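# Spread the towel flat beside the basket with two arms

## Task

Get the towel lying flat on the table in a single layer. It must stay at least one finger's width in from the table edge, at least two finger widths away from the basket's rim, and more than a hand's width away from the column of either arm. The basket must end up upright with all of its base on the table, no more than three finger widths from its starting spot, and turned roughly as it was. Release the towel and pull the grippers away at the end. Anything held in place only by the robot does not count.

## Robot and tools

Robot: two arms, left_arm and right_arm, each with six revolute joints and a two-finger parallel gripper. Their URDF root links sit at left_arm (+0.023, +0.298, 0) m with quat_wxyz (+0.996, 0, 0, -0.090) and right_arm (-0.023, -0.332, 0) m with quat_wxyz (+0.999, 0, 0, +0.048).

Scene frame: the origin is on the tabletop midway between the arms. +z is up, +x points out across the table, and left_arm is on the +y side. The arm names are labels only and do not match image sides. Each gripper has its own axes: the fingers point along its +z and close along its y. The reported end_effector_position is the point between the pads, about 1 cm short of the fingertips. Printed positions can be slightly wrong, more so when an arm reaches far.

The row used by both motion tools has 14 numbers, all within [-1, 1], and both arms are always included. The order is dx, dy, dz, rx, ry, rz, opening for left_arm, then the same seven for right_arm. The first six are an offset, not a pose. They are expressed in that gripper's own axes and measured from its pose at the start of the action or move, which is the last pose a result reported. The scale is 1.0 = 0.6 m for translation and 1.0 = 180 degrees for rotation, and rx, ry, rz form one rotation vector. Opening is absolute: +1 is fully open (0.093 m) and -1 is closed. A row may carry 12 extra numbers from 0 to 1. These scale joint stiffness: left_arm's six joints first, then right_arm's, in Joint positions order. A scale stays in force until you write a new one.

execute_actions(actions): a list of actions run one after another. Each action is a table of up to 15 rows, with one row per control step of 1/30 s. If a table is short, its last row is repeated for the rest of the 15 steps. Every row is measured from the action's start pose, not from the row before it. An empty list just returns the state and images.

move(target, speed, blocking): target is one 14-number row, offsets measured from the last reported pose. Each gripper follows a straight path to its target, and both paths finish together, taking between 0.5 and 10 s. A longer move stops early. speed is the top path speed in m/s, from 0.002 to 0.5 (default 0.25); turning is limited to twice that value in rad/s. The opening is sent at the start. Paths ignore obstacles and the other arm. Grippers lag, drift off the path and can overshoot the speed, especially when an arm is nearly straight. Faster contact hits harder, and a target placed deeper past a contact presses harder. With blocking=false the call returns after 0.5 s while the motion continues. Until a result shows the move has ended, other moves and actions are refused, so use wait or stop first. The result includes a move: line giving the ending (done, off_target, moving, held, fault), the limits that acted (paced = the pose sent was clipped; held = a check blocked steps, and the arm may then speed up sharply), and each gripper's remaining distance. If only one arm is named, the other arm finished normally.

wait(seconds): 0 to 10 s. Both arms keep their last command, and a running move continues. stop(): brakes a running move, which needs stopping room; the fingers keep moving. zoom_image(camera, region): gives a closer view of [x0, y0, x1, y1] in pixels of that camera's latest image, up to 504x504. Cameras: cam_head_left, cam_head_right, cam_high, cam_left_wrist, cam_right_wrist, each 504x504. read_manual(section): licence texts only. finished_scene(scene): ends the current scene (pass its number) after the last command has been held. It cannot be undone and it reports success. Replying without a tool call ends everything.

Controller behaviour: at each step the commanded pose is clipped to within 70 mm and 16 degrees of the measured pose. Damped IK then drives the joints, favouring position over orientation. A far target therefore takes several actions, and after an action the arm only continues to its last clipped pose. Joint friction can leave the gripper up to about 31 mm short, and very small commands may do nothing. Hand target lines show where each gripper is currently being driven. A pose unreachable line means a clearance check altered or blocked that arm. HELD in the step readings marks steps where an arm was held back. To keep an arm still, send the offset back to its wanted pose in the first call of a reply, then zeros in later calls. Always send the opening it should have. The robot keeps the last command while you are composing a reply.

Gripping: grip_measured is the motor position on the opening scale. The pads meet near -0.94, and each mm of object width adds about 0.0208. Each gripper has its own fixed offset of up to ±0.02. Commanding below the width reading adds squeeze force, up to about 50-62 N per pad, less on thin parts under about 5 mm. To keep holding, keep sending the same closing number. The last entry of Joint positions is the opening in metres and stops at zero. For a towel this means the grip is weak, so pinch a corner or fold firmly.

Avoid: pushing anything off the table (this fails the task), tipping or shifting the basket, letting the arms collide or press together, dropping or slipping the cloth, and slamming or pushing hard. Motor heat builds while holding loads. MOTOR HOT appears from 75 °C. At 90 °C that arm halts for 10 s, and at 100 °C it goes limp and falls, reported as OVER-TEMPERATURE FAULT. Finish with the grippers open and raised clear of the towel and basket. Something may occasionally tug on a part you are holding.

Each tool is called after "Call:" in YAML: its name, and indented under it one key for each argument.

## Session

Call:
execute_actions:
  actions: []

Scene clock: 0.00 s.
left_arm: end_effector_position=(+0.5972, +0.2003, +0.2671) grip_measured=+0.984 end_effector_quat_wxyz=(+0.528, +0.172, +0.782, -0.283) | right_arm: end_effector_position=(+0.2702, -0.5720, +0.1130) grip_measured=+0.995 end_effector_quat_wxyz=(+0.216, +0.569, +0.725, +0.324)
Joint positions: left_arm=[ 0.198  2.003  1.718 -0.091  0.69  -0.029  0.092] | right_arm=[-1.095  1.761  1.236 -0.793 -0.767  0.434  0.093]
Joint velocities: left_arm=[-0.017  0.012 -0.012 -0.007 -0.022  0.051  0.   ] | right_arm=[ 0.027 -0.002 -0.022 -0.037 -0.095 -0.037  0.001]
Motor temperatures (°C, as the motors report them): left_arm=[21 24 24 21 20 21] | right_arm=[23 23 24 21 23 23]
Hand target (left_arm): +0.597, +0.200, +0.267; +0.528, +0.172, +0.782, -0.283
Hand target (right_arm): +0.270, -0.572, +0.113; +0.216, +0.569, +0.725, +0.324
Joint stiffness scale: left_arm=[1. 1. 1. 1. 1. 1.] | right_arm=[1. 1. 1. 1. 1. 1.]

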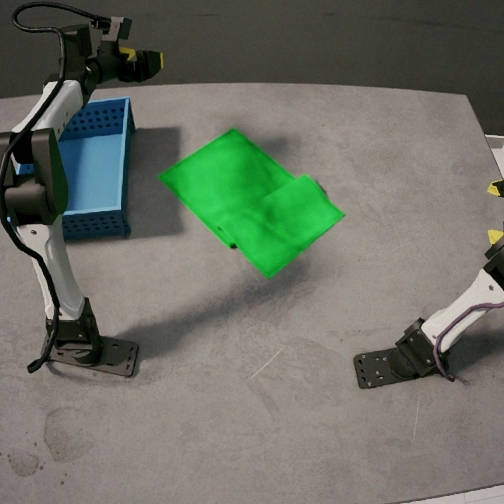

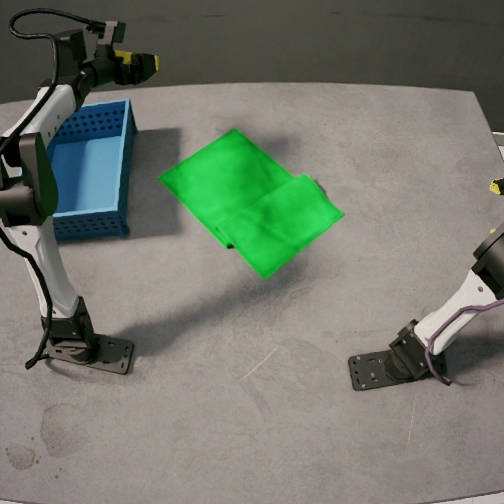

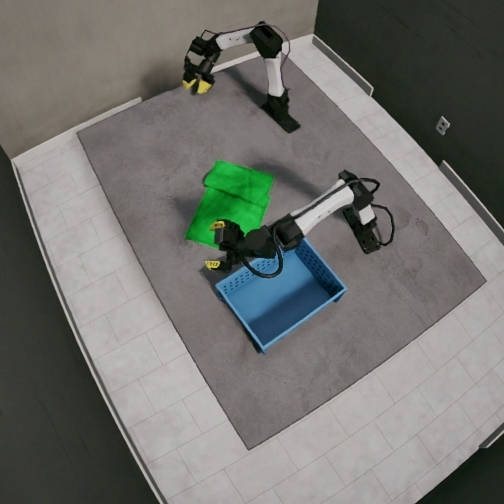

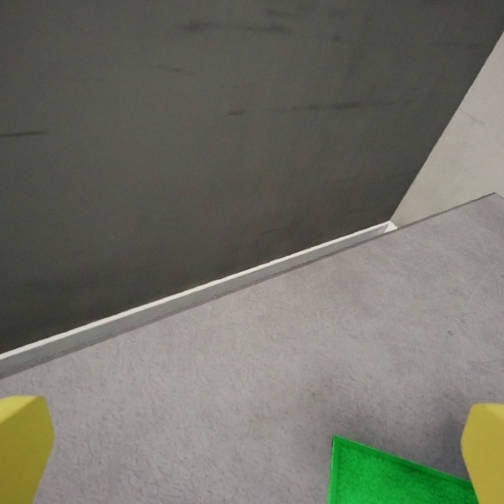

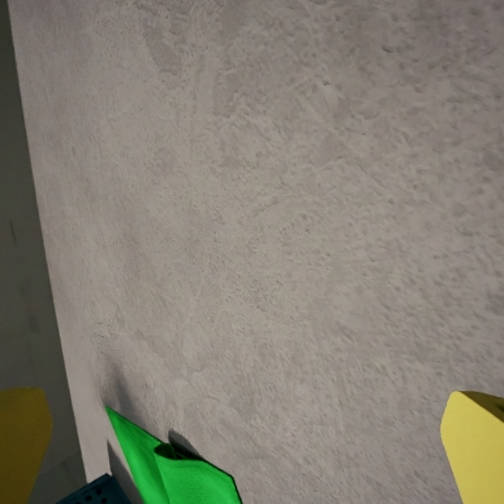

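Call:
move:
  target: [0.377,-0.194,0.127,-0.08,0.232,0.046,-1,0.683,0.056,0.191,0.177,0.245,-0.611,1]
  speed: 0.35

Scene clock: 4.93 s.
left_arm: end_effector_position=(+0.4964, +0.0607, +0.0634) grip_measured=-1.000 end_effector_quat_wxyz=(+0.251, +0.255, +0.932, -0.063) | right_arm: end_effector_position=(+0.2575, -0.1570, +0.0700) grip_measured=+0.995 end_effector_quat_wxyz=(+0.002, -0.344, +0.939, -0.022)
Joint positions: left_arm=[-0.274  2.146  1.659 -0.56   0.029  0.071  0.   ] | right_arm=[ 0.483  1.825  1.358 -1.11   0.043 -0.123  0.093]
Joint velocities: left_arm=[-0.012  0.012  0.012 -0.051  0.037 -0.022  0.   ] | right_arm=[-0.027  0.002 -0.027 -0.037 -0.066 -0.037 -0.   ]
Motor temperatures (°C, as the motors report them): left_arm=[21 26 25 22 20 21] | right_arm=[23 25 25 21 23 23]
Hand target (left_arm): +0.499, +0.058, +0.066; +0.254, +0.251, +0.932, -0.061
Hand target (right_arm): +0.259, -0.157, +0.070; -0.003, -0.349, +0.937, -0.027
Off the commanded pose (left_arm): 0.007 m, 1 deg.
Off the commanded pose (right_arm): 0.016 m, 3 deg.
Joint stiffness scale: left_arm=[1. 1. 1. 1. 1. 1.] | right_arm=[1. 1. 1. 1. 1. 1.]
move: off_target (right_arm)

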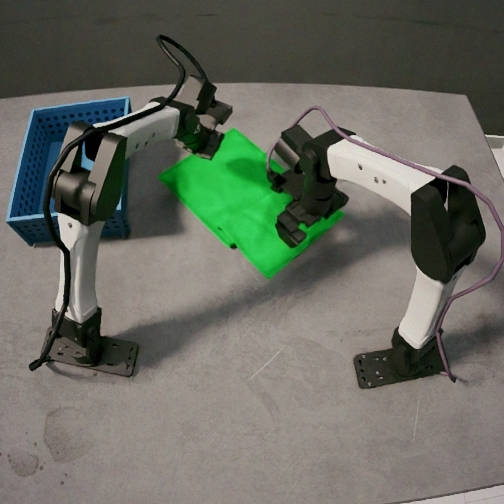

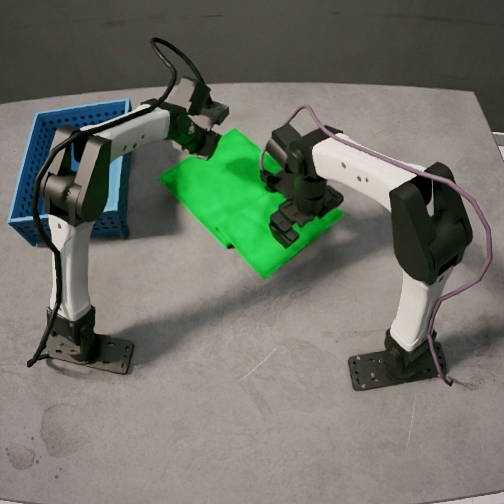

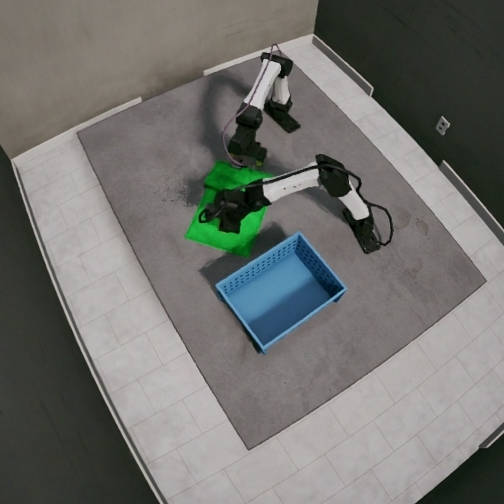

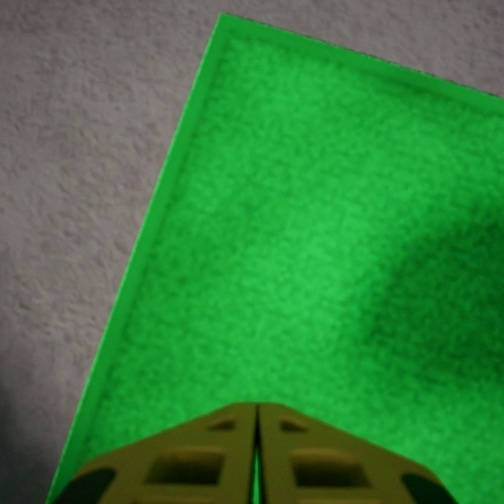

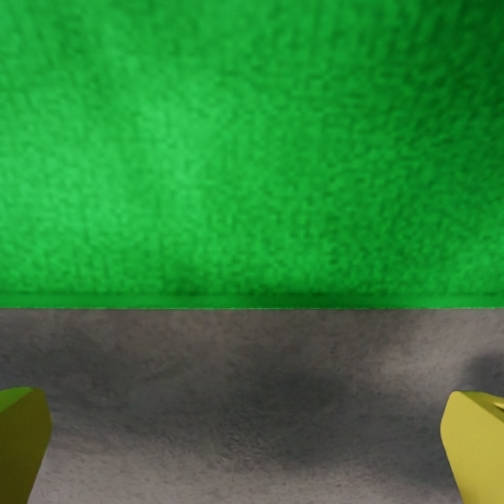

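Call:
move:
  target: [0.045,0.01,0.08,0,0,0,-1,-0.02,0.025,0.115,-0.014,0.008,0,1]
  speed: 0.07

Call:
execute_actions:
  actions:
    - [[0.005,0,0.02,0,0,0,-1,0.05,0.02,0.014,0,0.01,0.012,1]]
    - [[0.005,0,0.02,0,0,0,-1,0.065,0.02,0.012,0,0.01,0.012,1]]
    - [[0.005,0,0.02,0,0,0,-1,0.065,0.02,0.012,0,0.01,0.012,1]]

Scene clock: 6.90 s.
left_arm: end_effector_position=(+0.5000, +0.0591, +0.0190) grip_measured=-1.000 end_effector_quat_wxyz=(+0.256, +0.255, +0.930, -0.063) | right_arm: end_effector_position=(+0.2631, -0.1414, +0.0108) grip_measured=+0.995 end_effector_quat_wxyz=(-0.012, -0.344, +0.939, -0.009)
Joint positions: left_arm=[-0.274  2.21   1.572 -0.399  0.027  0.073  0.   ] | right_arm=[ 0.497  1.963  1.296 -0.931  0.012 -0.11   0.093]
Joint velocities: left_arm=[-0.002 -0.007 -0.012  0.022 -0.066  0.007  0.   ] | right_arm=[-0.002 -0.032 -0.002 -0.022 -0.066 -0.081  0.   ]
Motor temperatures (°C, as the motors report them): left_arm=[21 27 25 23 20 21] | right_arm=[23 25 25 21 23 23]
Hand target (left_arm): +0.500, +0.066, +0.008; +0.251, +0.255, +0.932, -0.063
Hand target (right_arm): +0.258, -0.140, +0.001; -0.018, -0.344, +0.939, -0.006
Off the commanded pose (left_arm): 0.013 m, 1 deg.
Off the commanded pose (right_arm): 0.012 m, 1 deg.
Joint stiffness scale: left_arm=[1. 1. 1. 1. 1. 1.] | right_arm=[1. 1. 1. 1. 1. 1.]
move: off_target (left_arm, right_arm)

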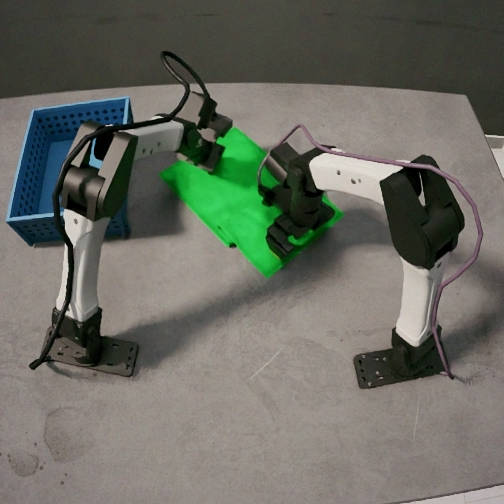

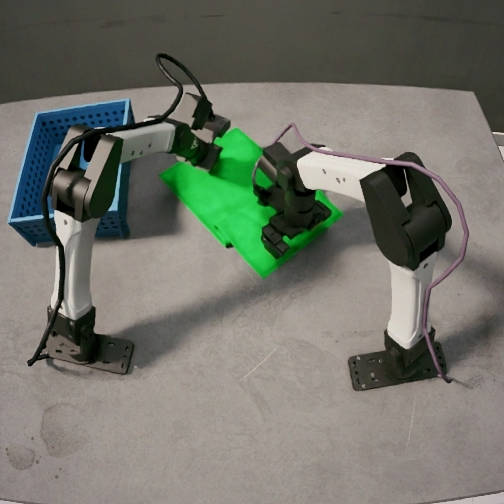

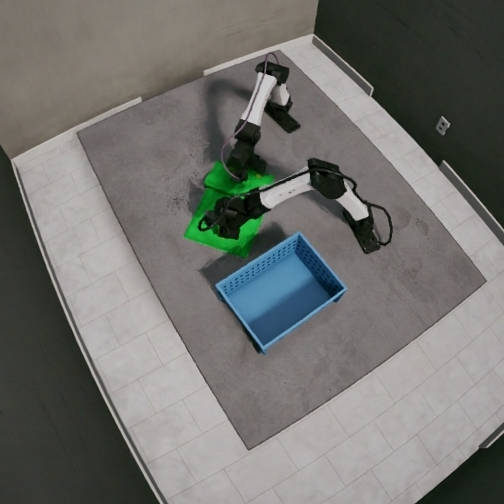

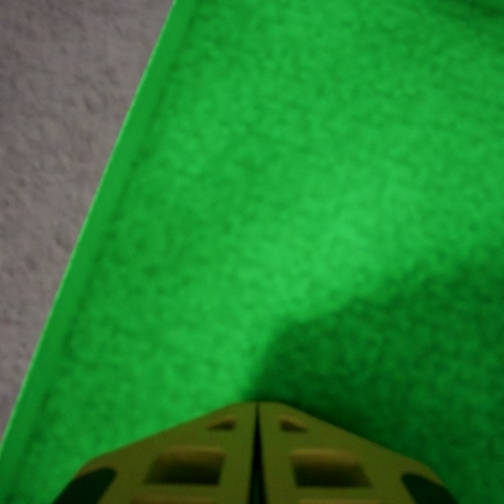

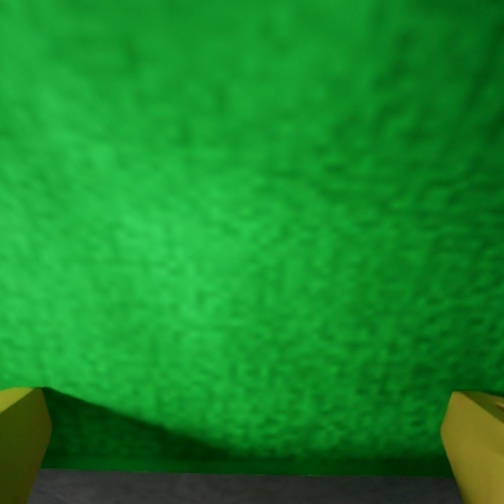

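Scene clock: 8.40 s.
left_arm: end_effector_position=(+0.5117, +0.0534, +0.0182) grip_measured=-1.000 end_effector_quat_wxyz=(+0.281, +0.254, +0.923, -0.068) | right_arm: end_effector_position=(+0.1846, -0.1702, +0.0099) grip_measured=+0.995 end_effector_quat_wxyz=(-0.019, -0.300, +0.954, -0.015)
Joint positions: left_arm=[-0.274  2.229  1.572 -0.327  0.027  0.073  0.   ] | right_arm=[ 0.574  1.702  0.951 -0.866  0.014  0.061  0.093]
Joint velocities: left_arm=[-0.002 -0.017  0.007  0.022 -0.037  0.022  0.   ] | right_arm=[ 0.002  0.002  0.002  0.022 -0.022 -0.066  0.   ]
Motor temperatures (°C, as the motors report them): left_arm=[21 27 25 23 20 21] | right_arm=[23 26 25 21 23 23]
Hand target (left_arm): +0.511, +0.054, +0.007; +0.272, +0.254, +0.926, -0.066
Hand target (right_arm): +0.175, -0.175, +0.004; -0.032, -0.297, +0.954, -0.019
Off the commanded pose (left_arm): 0.012 m, 1 deg.
Off the commanded pose (right_arm): 0.012 m, 2 deg.
Joint stiffness scale: left_arm=[1. 1. 1. 1. 1. 1.] | right_arm=[1. 1. 1. 1. 1. 1.]
Step readings (end_effector_position; steps 1 to 15: 1st action; 16 to 30: 2nd action; 31 to 45: 3rd action):
0: left_arm (+0.5000, +0.0591, +0.0190) | right_arm (+0.2631, -0.1414, +0.0108)
1: left_arm (+0.5002, +0.0590, +0.0185) | right_arm (+0.2615, -0.1420, +0.0103)
2: left_arm (+0.5008, +0.0587, +0.0178) | right_arm (+0.2569, -0.1439, +0.0109)
4: left_arm (+0.5022, +0.0581, +0.0180) | right_arm (+0.2456, -0.1481, +0.0101)
8: left_arm (+0.5030, +0.0577, +0.0181) | right_arm (+0.2418, -0.1486, +0.0104)
15: left_arm (+0.5036, +0.0574, +0.0181) | right_arm (+0.2419, -0.1486, +0.0105)
16: left_arm (+0.5040, +0.0572, +0.0180) | right_arm (+0.2399, -0.1492, +0.0099)
17: left_arm (+0.5048, +0.0568, +0.0179) | right_arm (+0.2341, -0.1518, +0.0109)
19: left_arm (+0.5060, +0.0562, +0.0180) | right_arm (+0.2189, -0.1585, +0.0102)
23: left_arm (+0.5071, +0.0556, +0.0181) | right_arm (+0.2129, -0.1604, +0.0102)
30: left_arm (+0.5076, +0.0554, +0.0181) | right_arm (+0.2129, -0.1604, +0.0102)
31: left_arm (+0.5080, +0.0552, +0.0180) | right_arm (+0.2109, -0.1609, +0.0097)
32: left_arm (+0.5088, +0.0548, +0.0179) | right_arm (+0.2052, -0.1629, +0.0105)
34: left_arm (+0.5100, +0.0542, +0.0179) | right_arm (+0.1905, -0.1687, +0.0097)
38: left_arm (+0.5112, +0.0537, +0.0180) | right_arm (+0.1846, -0.1702, +0.0099)
45: end_effector_position above

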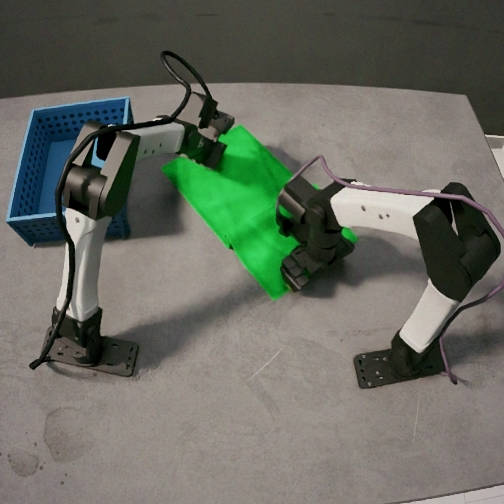

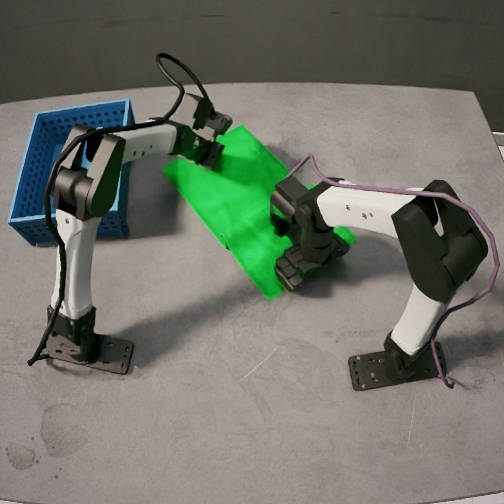

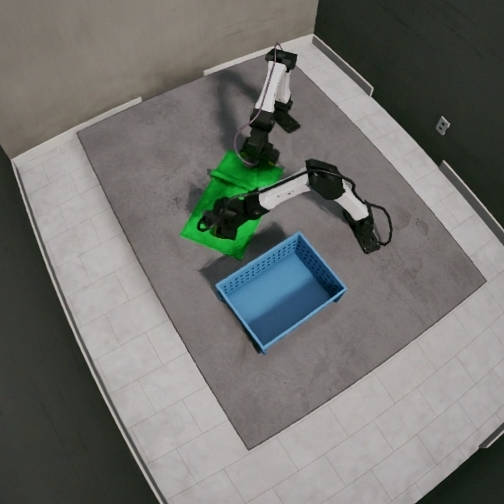

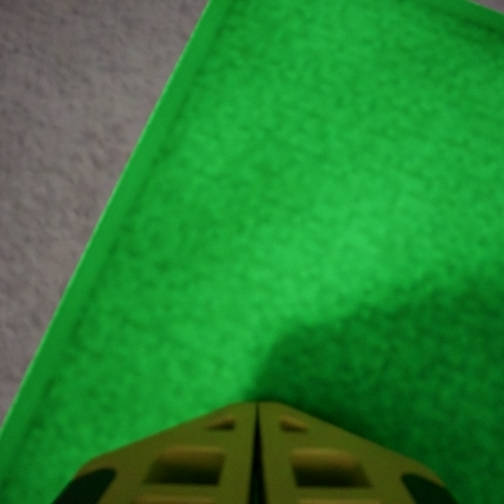

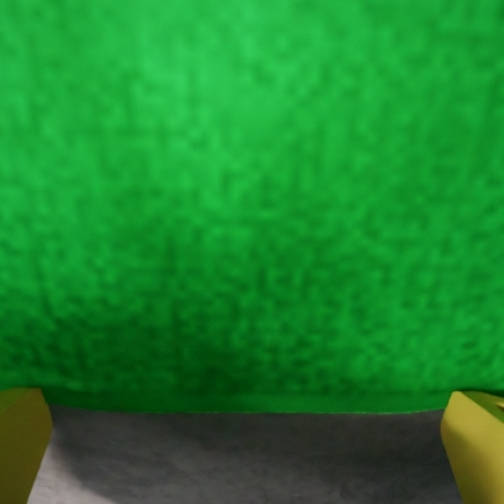

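Fingers slipped toward the edge; re-place them further in and press a little more.

Call:
execute_actions:
  actions:
    - [[0.01,0,0.012,0,0,0,-1,0,0,-0.04,0,0,0,1]]
    - [[0.01,0,0.012,0,0,0,-1,-0.045,-0.03,0,-0.01,0,0,1]]
    - [[0.01,0,0.012,0,0,0,-1,0,0,0.05,0,0,0,1]]
    - [[0,0.012,0.024,0,0,0,-1,0.05,0.025,0.022,0,0.01,0.02,1]]
    - [[0,0.012,0.024,0,0,0,-1,0.05,0.025,0.022,0,0.01,0.02,1]]
    - [[0,0.012,0.024,0,0,0,-1,0.05,0.025,0.022,0,0.01,0.02,1]]

Call:
zoom_image:
  camera: "cam_high"
  region: [150,110,330,290]

Scene clock: 12.17 s.
left_arm: end_effector_position=(+0.5407, +0.0403, +0.0184) grip_measured=-1.000 end_effector_quat_wxyz=(+0.319, +0.252, +0.910, -0.075) | right_arm: end_effector_position=(+0.1572, -0.1646, +0.0089) grip_measured=+0.995 end_effector_quat_wxyz=(+0.003, -0.219, +0.976, -0.007)
Joint positions: left_arm=[-0.272  2.304  1.652 -0.251  0.03   0.076  0.   ] | right_arm=[ 0.662  1.602  0.838 -0.809  0.015  0.317  0.093]
Joint velocities: left_arm=[ 0.017  0.002  0.007 -0.081 -0.037 -0.037  0.   ] | right_arm=[ 0.002  0.017 -0.002  0.022  0.037  0.037 -0.001]
Motor temperatures (°C, as the motors report them): left_arm=[21 28 26 23 20 21] | right_arm=[23 26 25 21 23 23]
Hand target (left_arm): +0.543, +0.046, +0.007; +0.310, +0.252, +0.914, -0.074
Hand target (right_arm): +0.143, -0.173, -0.003; -0.020, -0.213, +0.977, -0.014
Off the commanded pose (left_arm): 0.013 m, 1 deg.
Off the commanded pose (right_arm): 0.021 m, 3 deg.
Joint stiffness scale: left_arm=[1. 1. 1. 1. 1. 1.] | right_arm=[1. 1. 1. 1. 1. 1.]
Step readings (end_effector_position; steps 1 to 15: 1st action; 16 to 30: 2nd action; 31 to 45: 3rd action; 46 to 60: 4th action; 61 to 75: 5th action; 76 to 90: 6th action):
0: left_arm (+0.5117, +0.0534, +0.0181) | right_arm (+0.1846, -0.1702, +0.0099)
1: left_arm (+0.5122, +0.0532, +0.0184) | right_arm (+0.1843, -0.1704, +0.0121)
2: left_arm (+0.5129, +0.0528, +0.0190) | right_arm (+0.1841, -0.1706, +0.0154)
4: left_arm (+0.5135, +0.0525, +0.0194) | right_arm (+0.1860, -0.1691, +0.0229)
8: left_arm (+0.5137, +0.0524, +0.0195) | right_arm (+0.1875, -0.1679, +0.0287)
15: left_arm (+0.5137, +0.0524, +0.0195) | right_arm (+0.1844, -0.1703, +0.0288)
16: left_arm (+0.5139, +0.0523, +0.0197) | right_arm (+0.1861, -0.1708, +0.0293)
17: left_arm (+0.5141, +0.0522, +0.0199) | right_arm (+0.1930, -0.1712, +0.0294)
19: left_arm (+0.5148, +0.0519, +0.0204) | right_arm (+0.2085, -0.1724, +0.0286)
23: left_arm (+0.5153, +0.0516, +0.0208) | right_arm (+0.2146, -0.1724, +0.0278)
30: left_arm (+0.5156, +0.0515, +0.0210) | right_arm (+0.2141, -0.1717, +0.0278)
31: left_arm (+0.5158, +0.0514, +0.0212) | right_arm (+0.2148, -0.1712, +0.0254)
32: left_arm (+0.5161, +0.0512, +0.0214) | right_arm (+0.2151, -0.1710, +0.0216)
34: left_arm (+0.5167, +0.0510, +0.0218) | right_arm (+0.2127, -0.1726, +0.0126)
38: left_arm (+0.5172, +0.0507, +0.0223) | right_arm (+0.2143, -0.1730, +0.0100)
45: left_arm (+0.5175, +0.0506, +0.0225) | right_arm (+0.2149, -0.1729, +0.0100)
46: left_arm (+0.5180, +0.0503, +0.0214) | right_arm (+0.2133, -0.1730, +0.0094)
47: left_arm (+0.5195, +0.0496, +0.0203) | right_arm (+0.2093, -0.1731, +0.0097)
49: left_arm (+0.5218, +0.0486, +0.0175) | right_arm (+0.1992, -0.1735, +0.0094)
53: left_arm (+0.5241, +0.0485, +0.0179) | right_arm (+0.1954, -0.1730, +0.0094)
60: left_arm (+0.5244, +0.0482, +0.0182) | right_arm (+0.1952, -0.1732, +0.0094)
61: left_arm (+0.5253, +0.0477, +0.0181) | right_arm (+0.1938, -0.1726, +0.0092)
62: left_arm (+0.5275, +0.0467, +0.0182) | right_arm (+0.1897, -0.1718, +0.0095)
64: left_arm (+0.5309, +0.0450, +0.0181) | right_arm (+0.1801, -0.1710, +0.0093)
68: left_arm (+0.5324, +0.0443, +0.0181) | right_arm (+0.1762, -0.1702, +0.0091)
75: left_arm (+0.5325, +0.0443, +0.0183) | right_arm (+0.1760, -0.1703, +0.0092)
76: left_arm (+0.5335, +0.0438, +0.0185) | right_arm (+0.1745, -0.1694, +0.0090)
77: left_arm (+0.5357, +0.0427, +0.0184) | right_arm (+0.1704, -0.1680, +0.0092)
79: left_arm (+0.5392, +0.0410, +0.0182) | right_arm (+0.1613, -0.1658, +0.0091)
83: left_arm (+0.5407, +0.0403, +0.0184) | right_arm (+0.1575, -0.1645, +0.0090)
90: end_effector_position above

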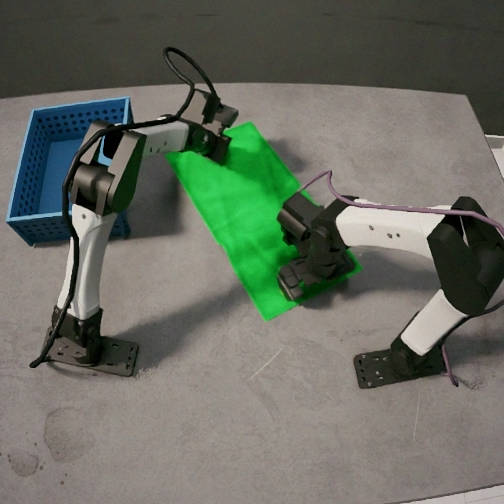

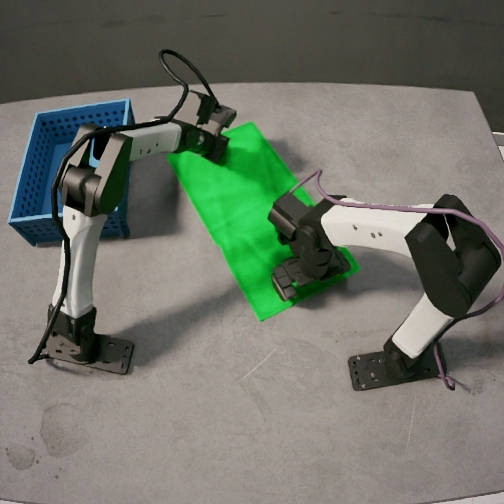

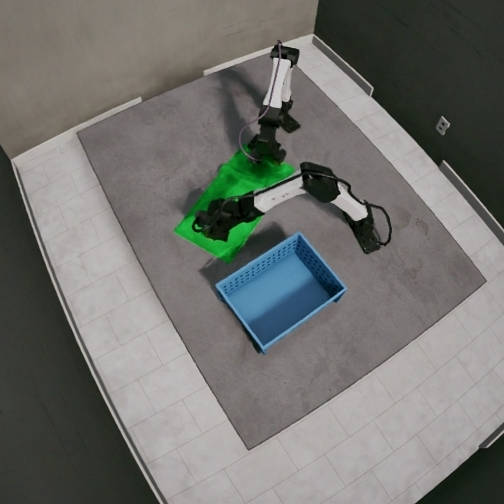

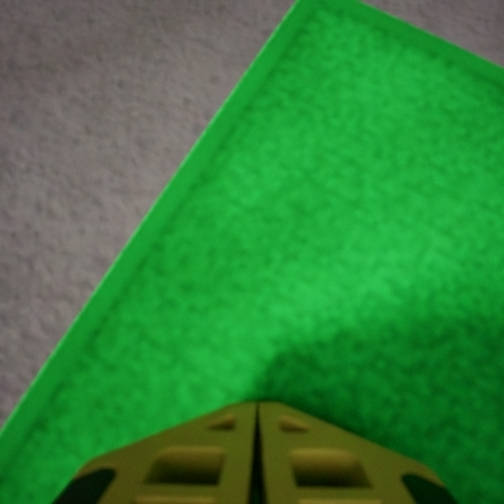

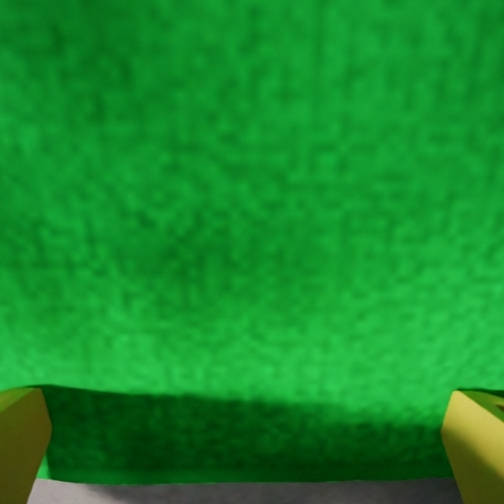

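Region (150, 110, 330, 290) of cam_high's 504x504 image, scaled by 2.800, with more detail than that image has.

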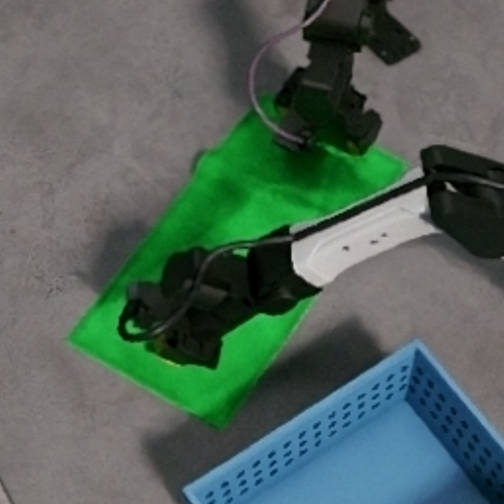

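Call:
execute_actions:
  actions:
    - [[0,0.012,0.024,0,0,0,-1,0.045,0.025,0.022,0,0.01,0.02,1]]
    - [[0,0.012,0.024,0,0,0,-1,0.045,0.025,0.022,0,0.01,0.02,1]]
    - [[-0.05,0,-0.06,0,0,0,-1,0,0,-0.07,0,0,0,1]]

Call:
zoom_image:
  camera: "cam_high"
  region: [150,110,330,290]

Scene clock: 14.13 s.
left_arm: end_effector_position=(+0.5540, +0.0311, +0.0603) grip_measured=-1.000 end_effector_quat_wxyz=(+0.332, +0.253, +0.905, -0.084) | right_arm: end_effector_position=(+0.1315, -0.1428, +0.0476) grip_measured=+0.995 end_effector_quat_wxyz=(+0.038, -0.167, +0.985, +0.002)
Joint positions: left_arm=[-0.272  2.294  1.791 -0.37   0.044  0.077  0.   ] | right_arm=[ 0.823  1.47   0.879 -0.922  0.049  0.582  0.093]
Joint velocities: left_arm=[-0.007  0.012  0.007 -0.022 -0.037 -0.022  0.   ] | right_arm=[-0.007 -0.002 -0.007 -0.066  0.007 -0.007 -0.001]
Motor temperatures (°C, as the motors report them): left_arm=[21 29 26 23 20 21] | right_arm=[23 26 25 21 23 23]
Hand target (left_arm): +0.554, +0.030, +0.066; +0.333, +0.253, +0.904, -0.084
Hand target (right_arm): +0.129, -0.144, +0.050; +0.033, -0.167, +0.985, -0.002
Off the commanded pose (left_arm): 0.006 m, 0 deg.
Off the commanded pose (right_arm): 0.004 m, 1 deg.
Joint stiffness scale: left_arm=[1. 1. 1. 1. 1. 1.] | right_arm=[1. 1. 1. 1. 1. 1.]
Step readings (end_effector_position; steps 1 to 15: 1st action; 16 to 30: 2nd action; 31 to 45: 3rd action):
0: left_arm (+0.5407, +0.0403, +0.0184) | right_arm (+0.1572, -0.1645, +0.0089)
1: left_arm (+0.5418, +0.0397, +0.0186) | right_arm (+0.1559, -0.1632, +0.0089)
2: left_arm (+0.5442, +0.0386, +0.0187) | right_arm (+0.1522, -0.1610, +0.0090)
4: left_arm (+0.5477, +0.0369, +0.0184) | right_arm (+0.1445, -0.1573, +0.0089)
8: left_arm (+0.5489, +0.0363, +0.0186) | right_arm (+0.1418, -0.1556, +0.0088)
15: left_arm (+0.5490, +0.0362, +0.0187) | right_arm (+0.1416, -0.1554, +0.0088)
16: left_arm (+0.5502, +0.0357, +0.0188) | right_arm (+0.1403, -0.1541, +0.0087)
17: left_arm (+0.5525, +0.0344, +0.0189) | right_arm (+0.1367, -0.1511, +0.0089)
19: left_arm (+0.5549, +0.0322, +0.0184) | right_arm (+0.1312, -0.1455, +0.0088)
23: left_arm (+0.5552, +0.0308, +0.0187) | right_arm (+0.1309, -0.1426, +0.0088)
30: left_arm (+0.5553, +0.0306, +0.0189) | right_arm (+0.1316, -0.1423, +0.0088)
31: left_arm (+0.5544, +0.0310, +0.0215) | right_arm (+0.1317, -0.1426, +0.0133)
32: left_arm (+0.5530, +0.0316, +0.0243) | right_arm (+0.1313, -0.1431, +0.0200)
34: left_arm (+0.5529, +0.0317, +0.0355) | right_arm (+0.1343, -0.1391, +0.0357)
38: left_arm (+0.5565, +0.0299, +0.0587) | right_arm (+0.1369, -0.1357, +0.0483)
45: end_effector_position above

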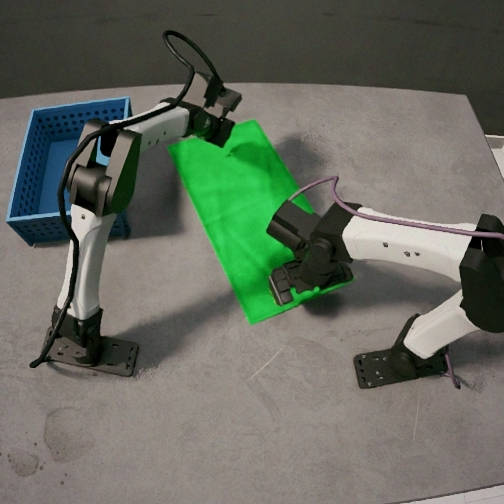

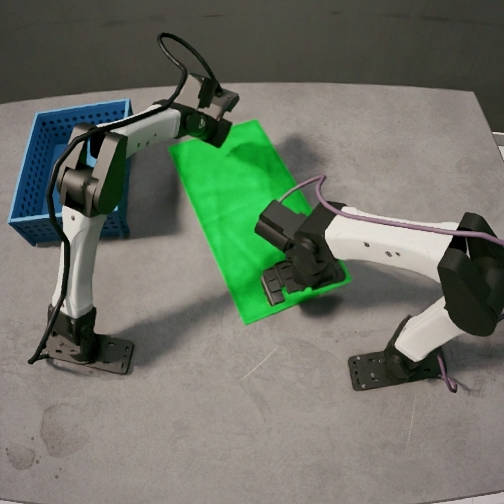

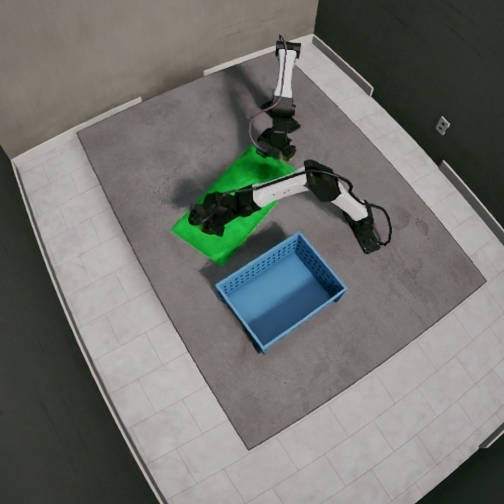

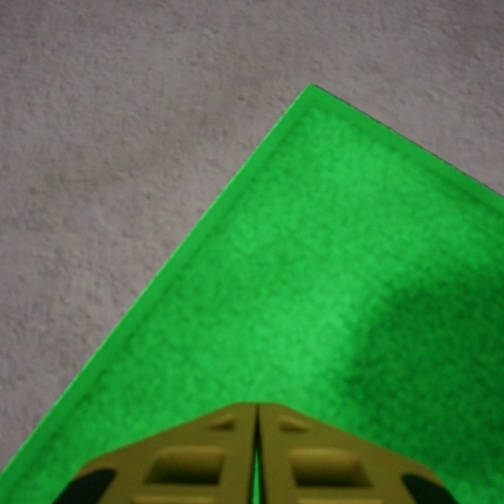

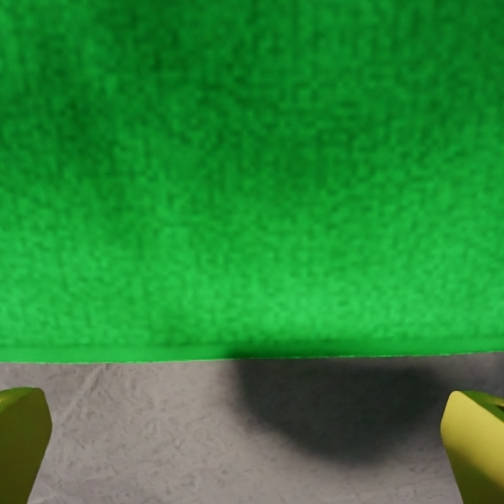

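Region (150, 110, 330, 290) of cam_high's 504x504 image, scaled by 2.800, with more detail than that image has.

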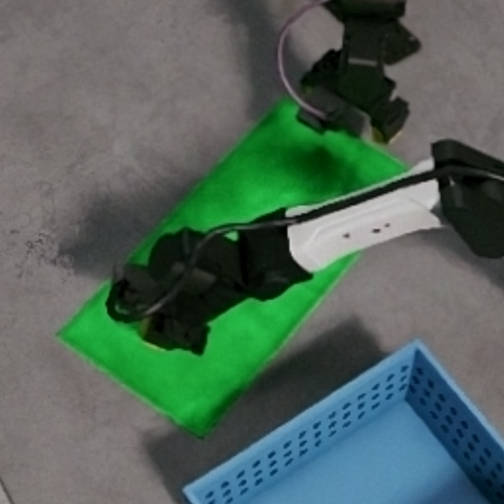

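Call:
move:
  target: [0.27,-0.07,-0.68,0,0,0,-1,0.03,-0.5,-0.2,0,0,0.1,1]
  speed: 0.35

Call:
zoom_image:
  camera: "cam_head_left"
  region: [120,90,380,350]

Scene clock: 16.80 s.
left_arm: end_effector_position=(+0.2018, +0.1985, +0.2639) grip_measured=-1.000 end_effector_quat_wxyz=(+0.330, +0.255, +0.905, -0.085) | right_arm: end_effector_position=(+0.2048, -0.4272, +0.1596) grip_measured=+0.995 end_effector_quat_wxyz=(+0.031, -0.008, +0.999, +0.018)
Joint positions: left_arm=[-0.304  0.825  1.185 -1.236  0.026  0.055  0.   ] | right_arm=[-0.531  1.443  1.307 -1.394 -0.058 -0.45   0.093]
Joint velocities: left_arm=[-0.012 -0.007 -0.012  0.022  0.022  0.022  0.   ] | right_arm=[ 0.002  0.002  0.002 -0.066 -0.007  0.051 -0.   ]
Motor temperatures (°C, as the motors report them): left_arm=[21 29 26 24 20 21] | right_arm=[23 27 26 21 23 23]
Hand target (left_arm): +0.201, +0.198, +0.267; +0.332, +0.253, +0.905, -0.084
Hand target (right_arm): +0.206, -0.428, +0.161; +0.027, -0.010, +0.999, +0.023
Off the commanded pose (left_arm): 0.009 m, 0 deg.
Off the commanded pose (right_arm): 0.011 m, 1 deg.
Joint stiffness scale: left_arm=[1. 1. 1. 1. 1. 1.] | right_arm=[1. 1. 1. 1. 1. 1.]
move: off_target (right_arm)

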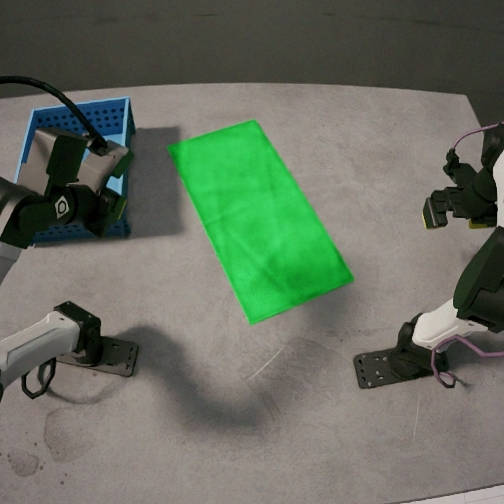

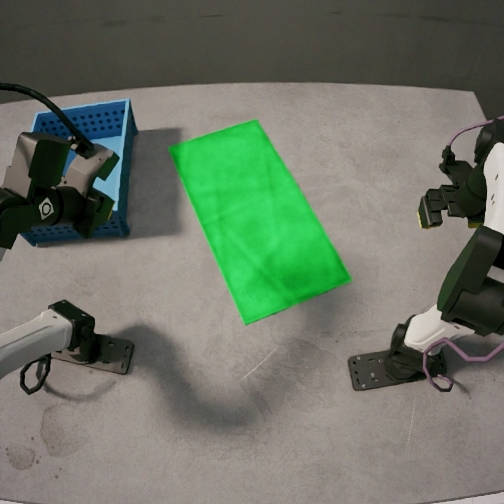

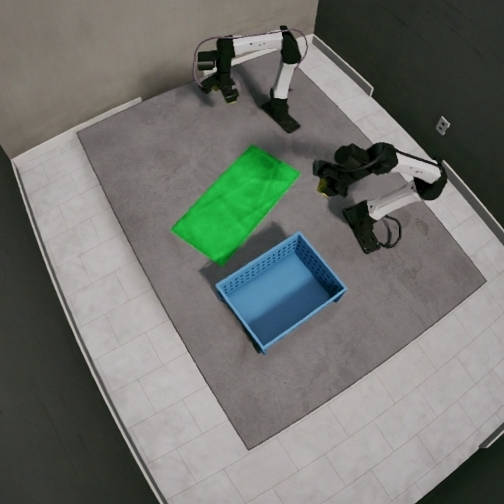

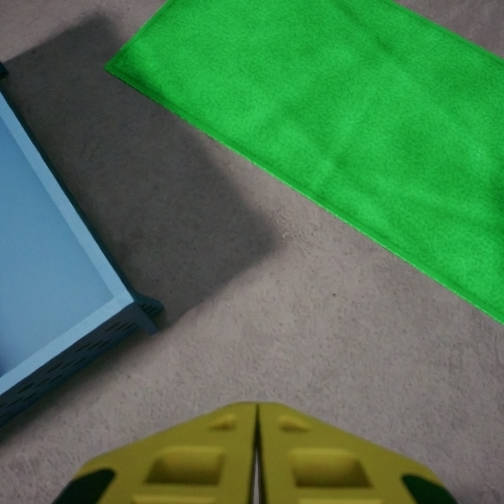

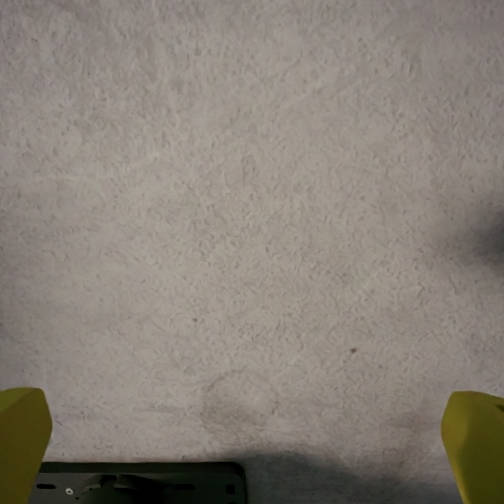

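Region (120, 90, 380, 350) of cam_head_left's 504x504 image, scaled by 1.938, with more detail than that image has.

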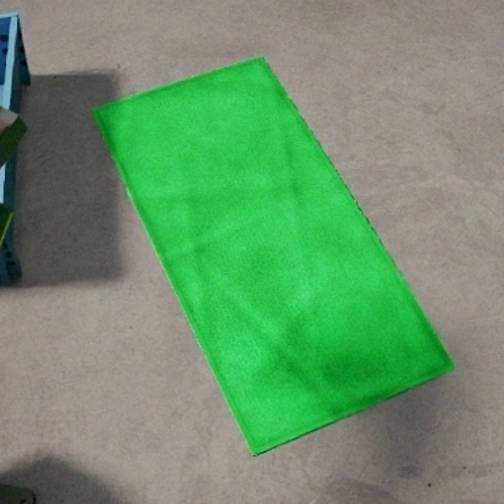

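Call:
finished_scene:
  scene: 2

The scene is finished: the task was done.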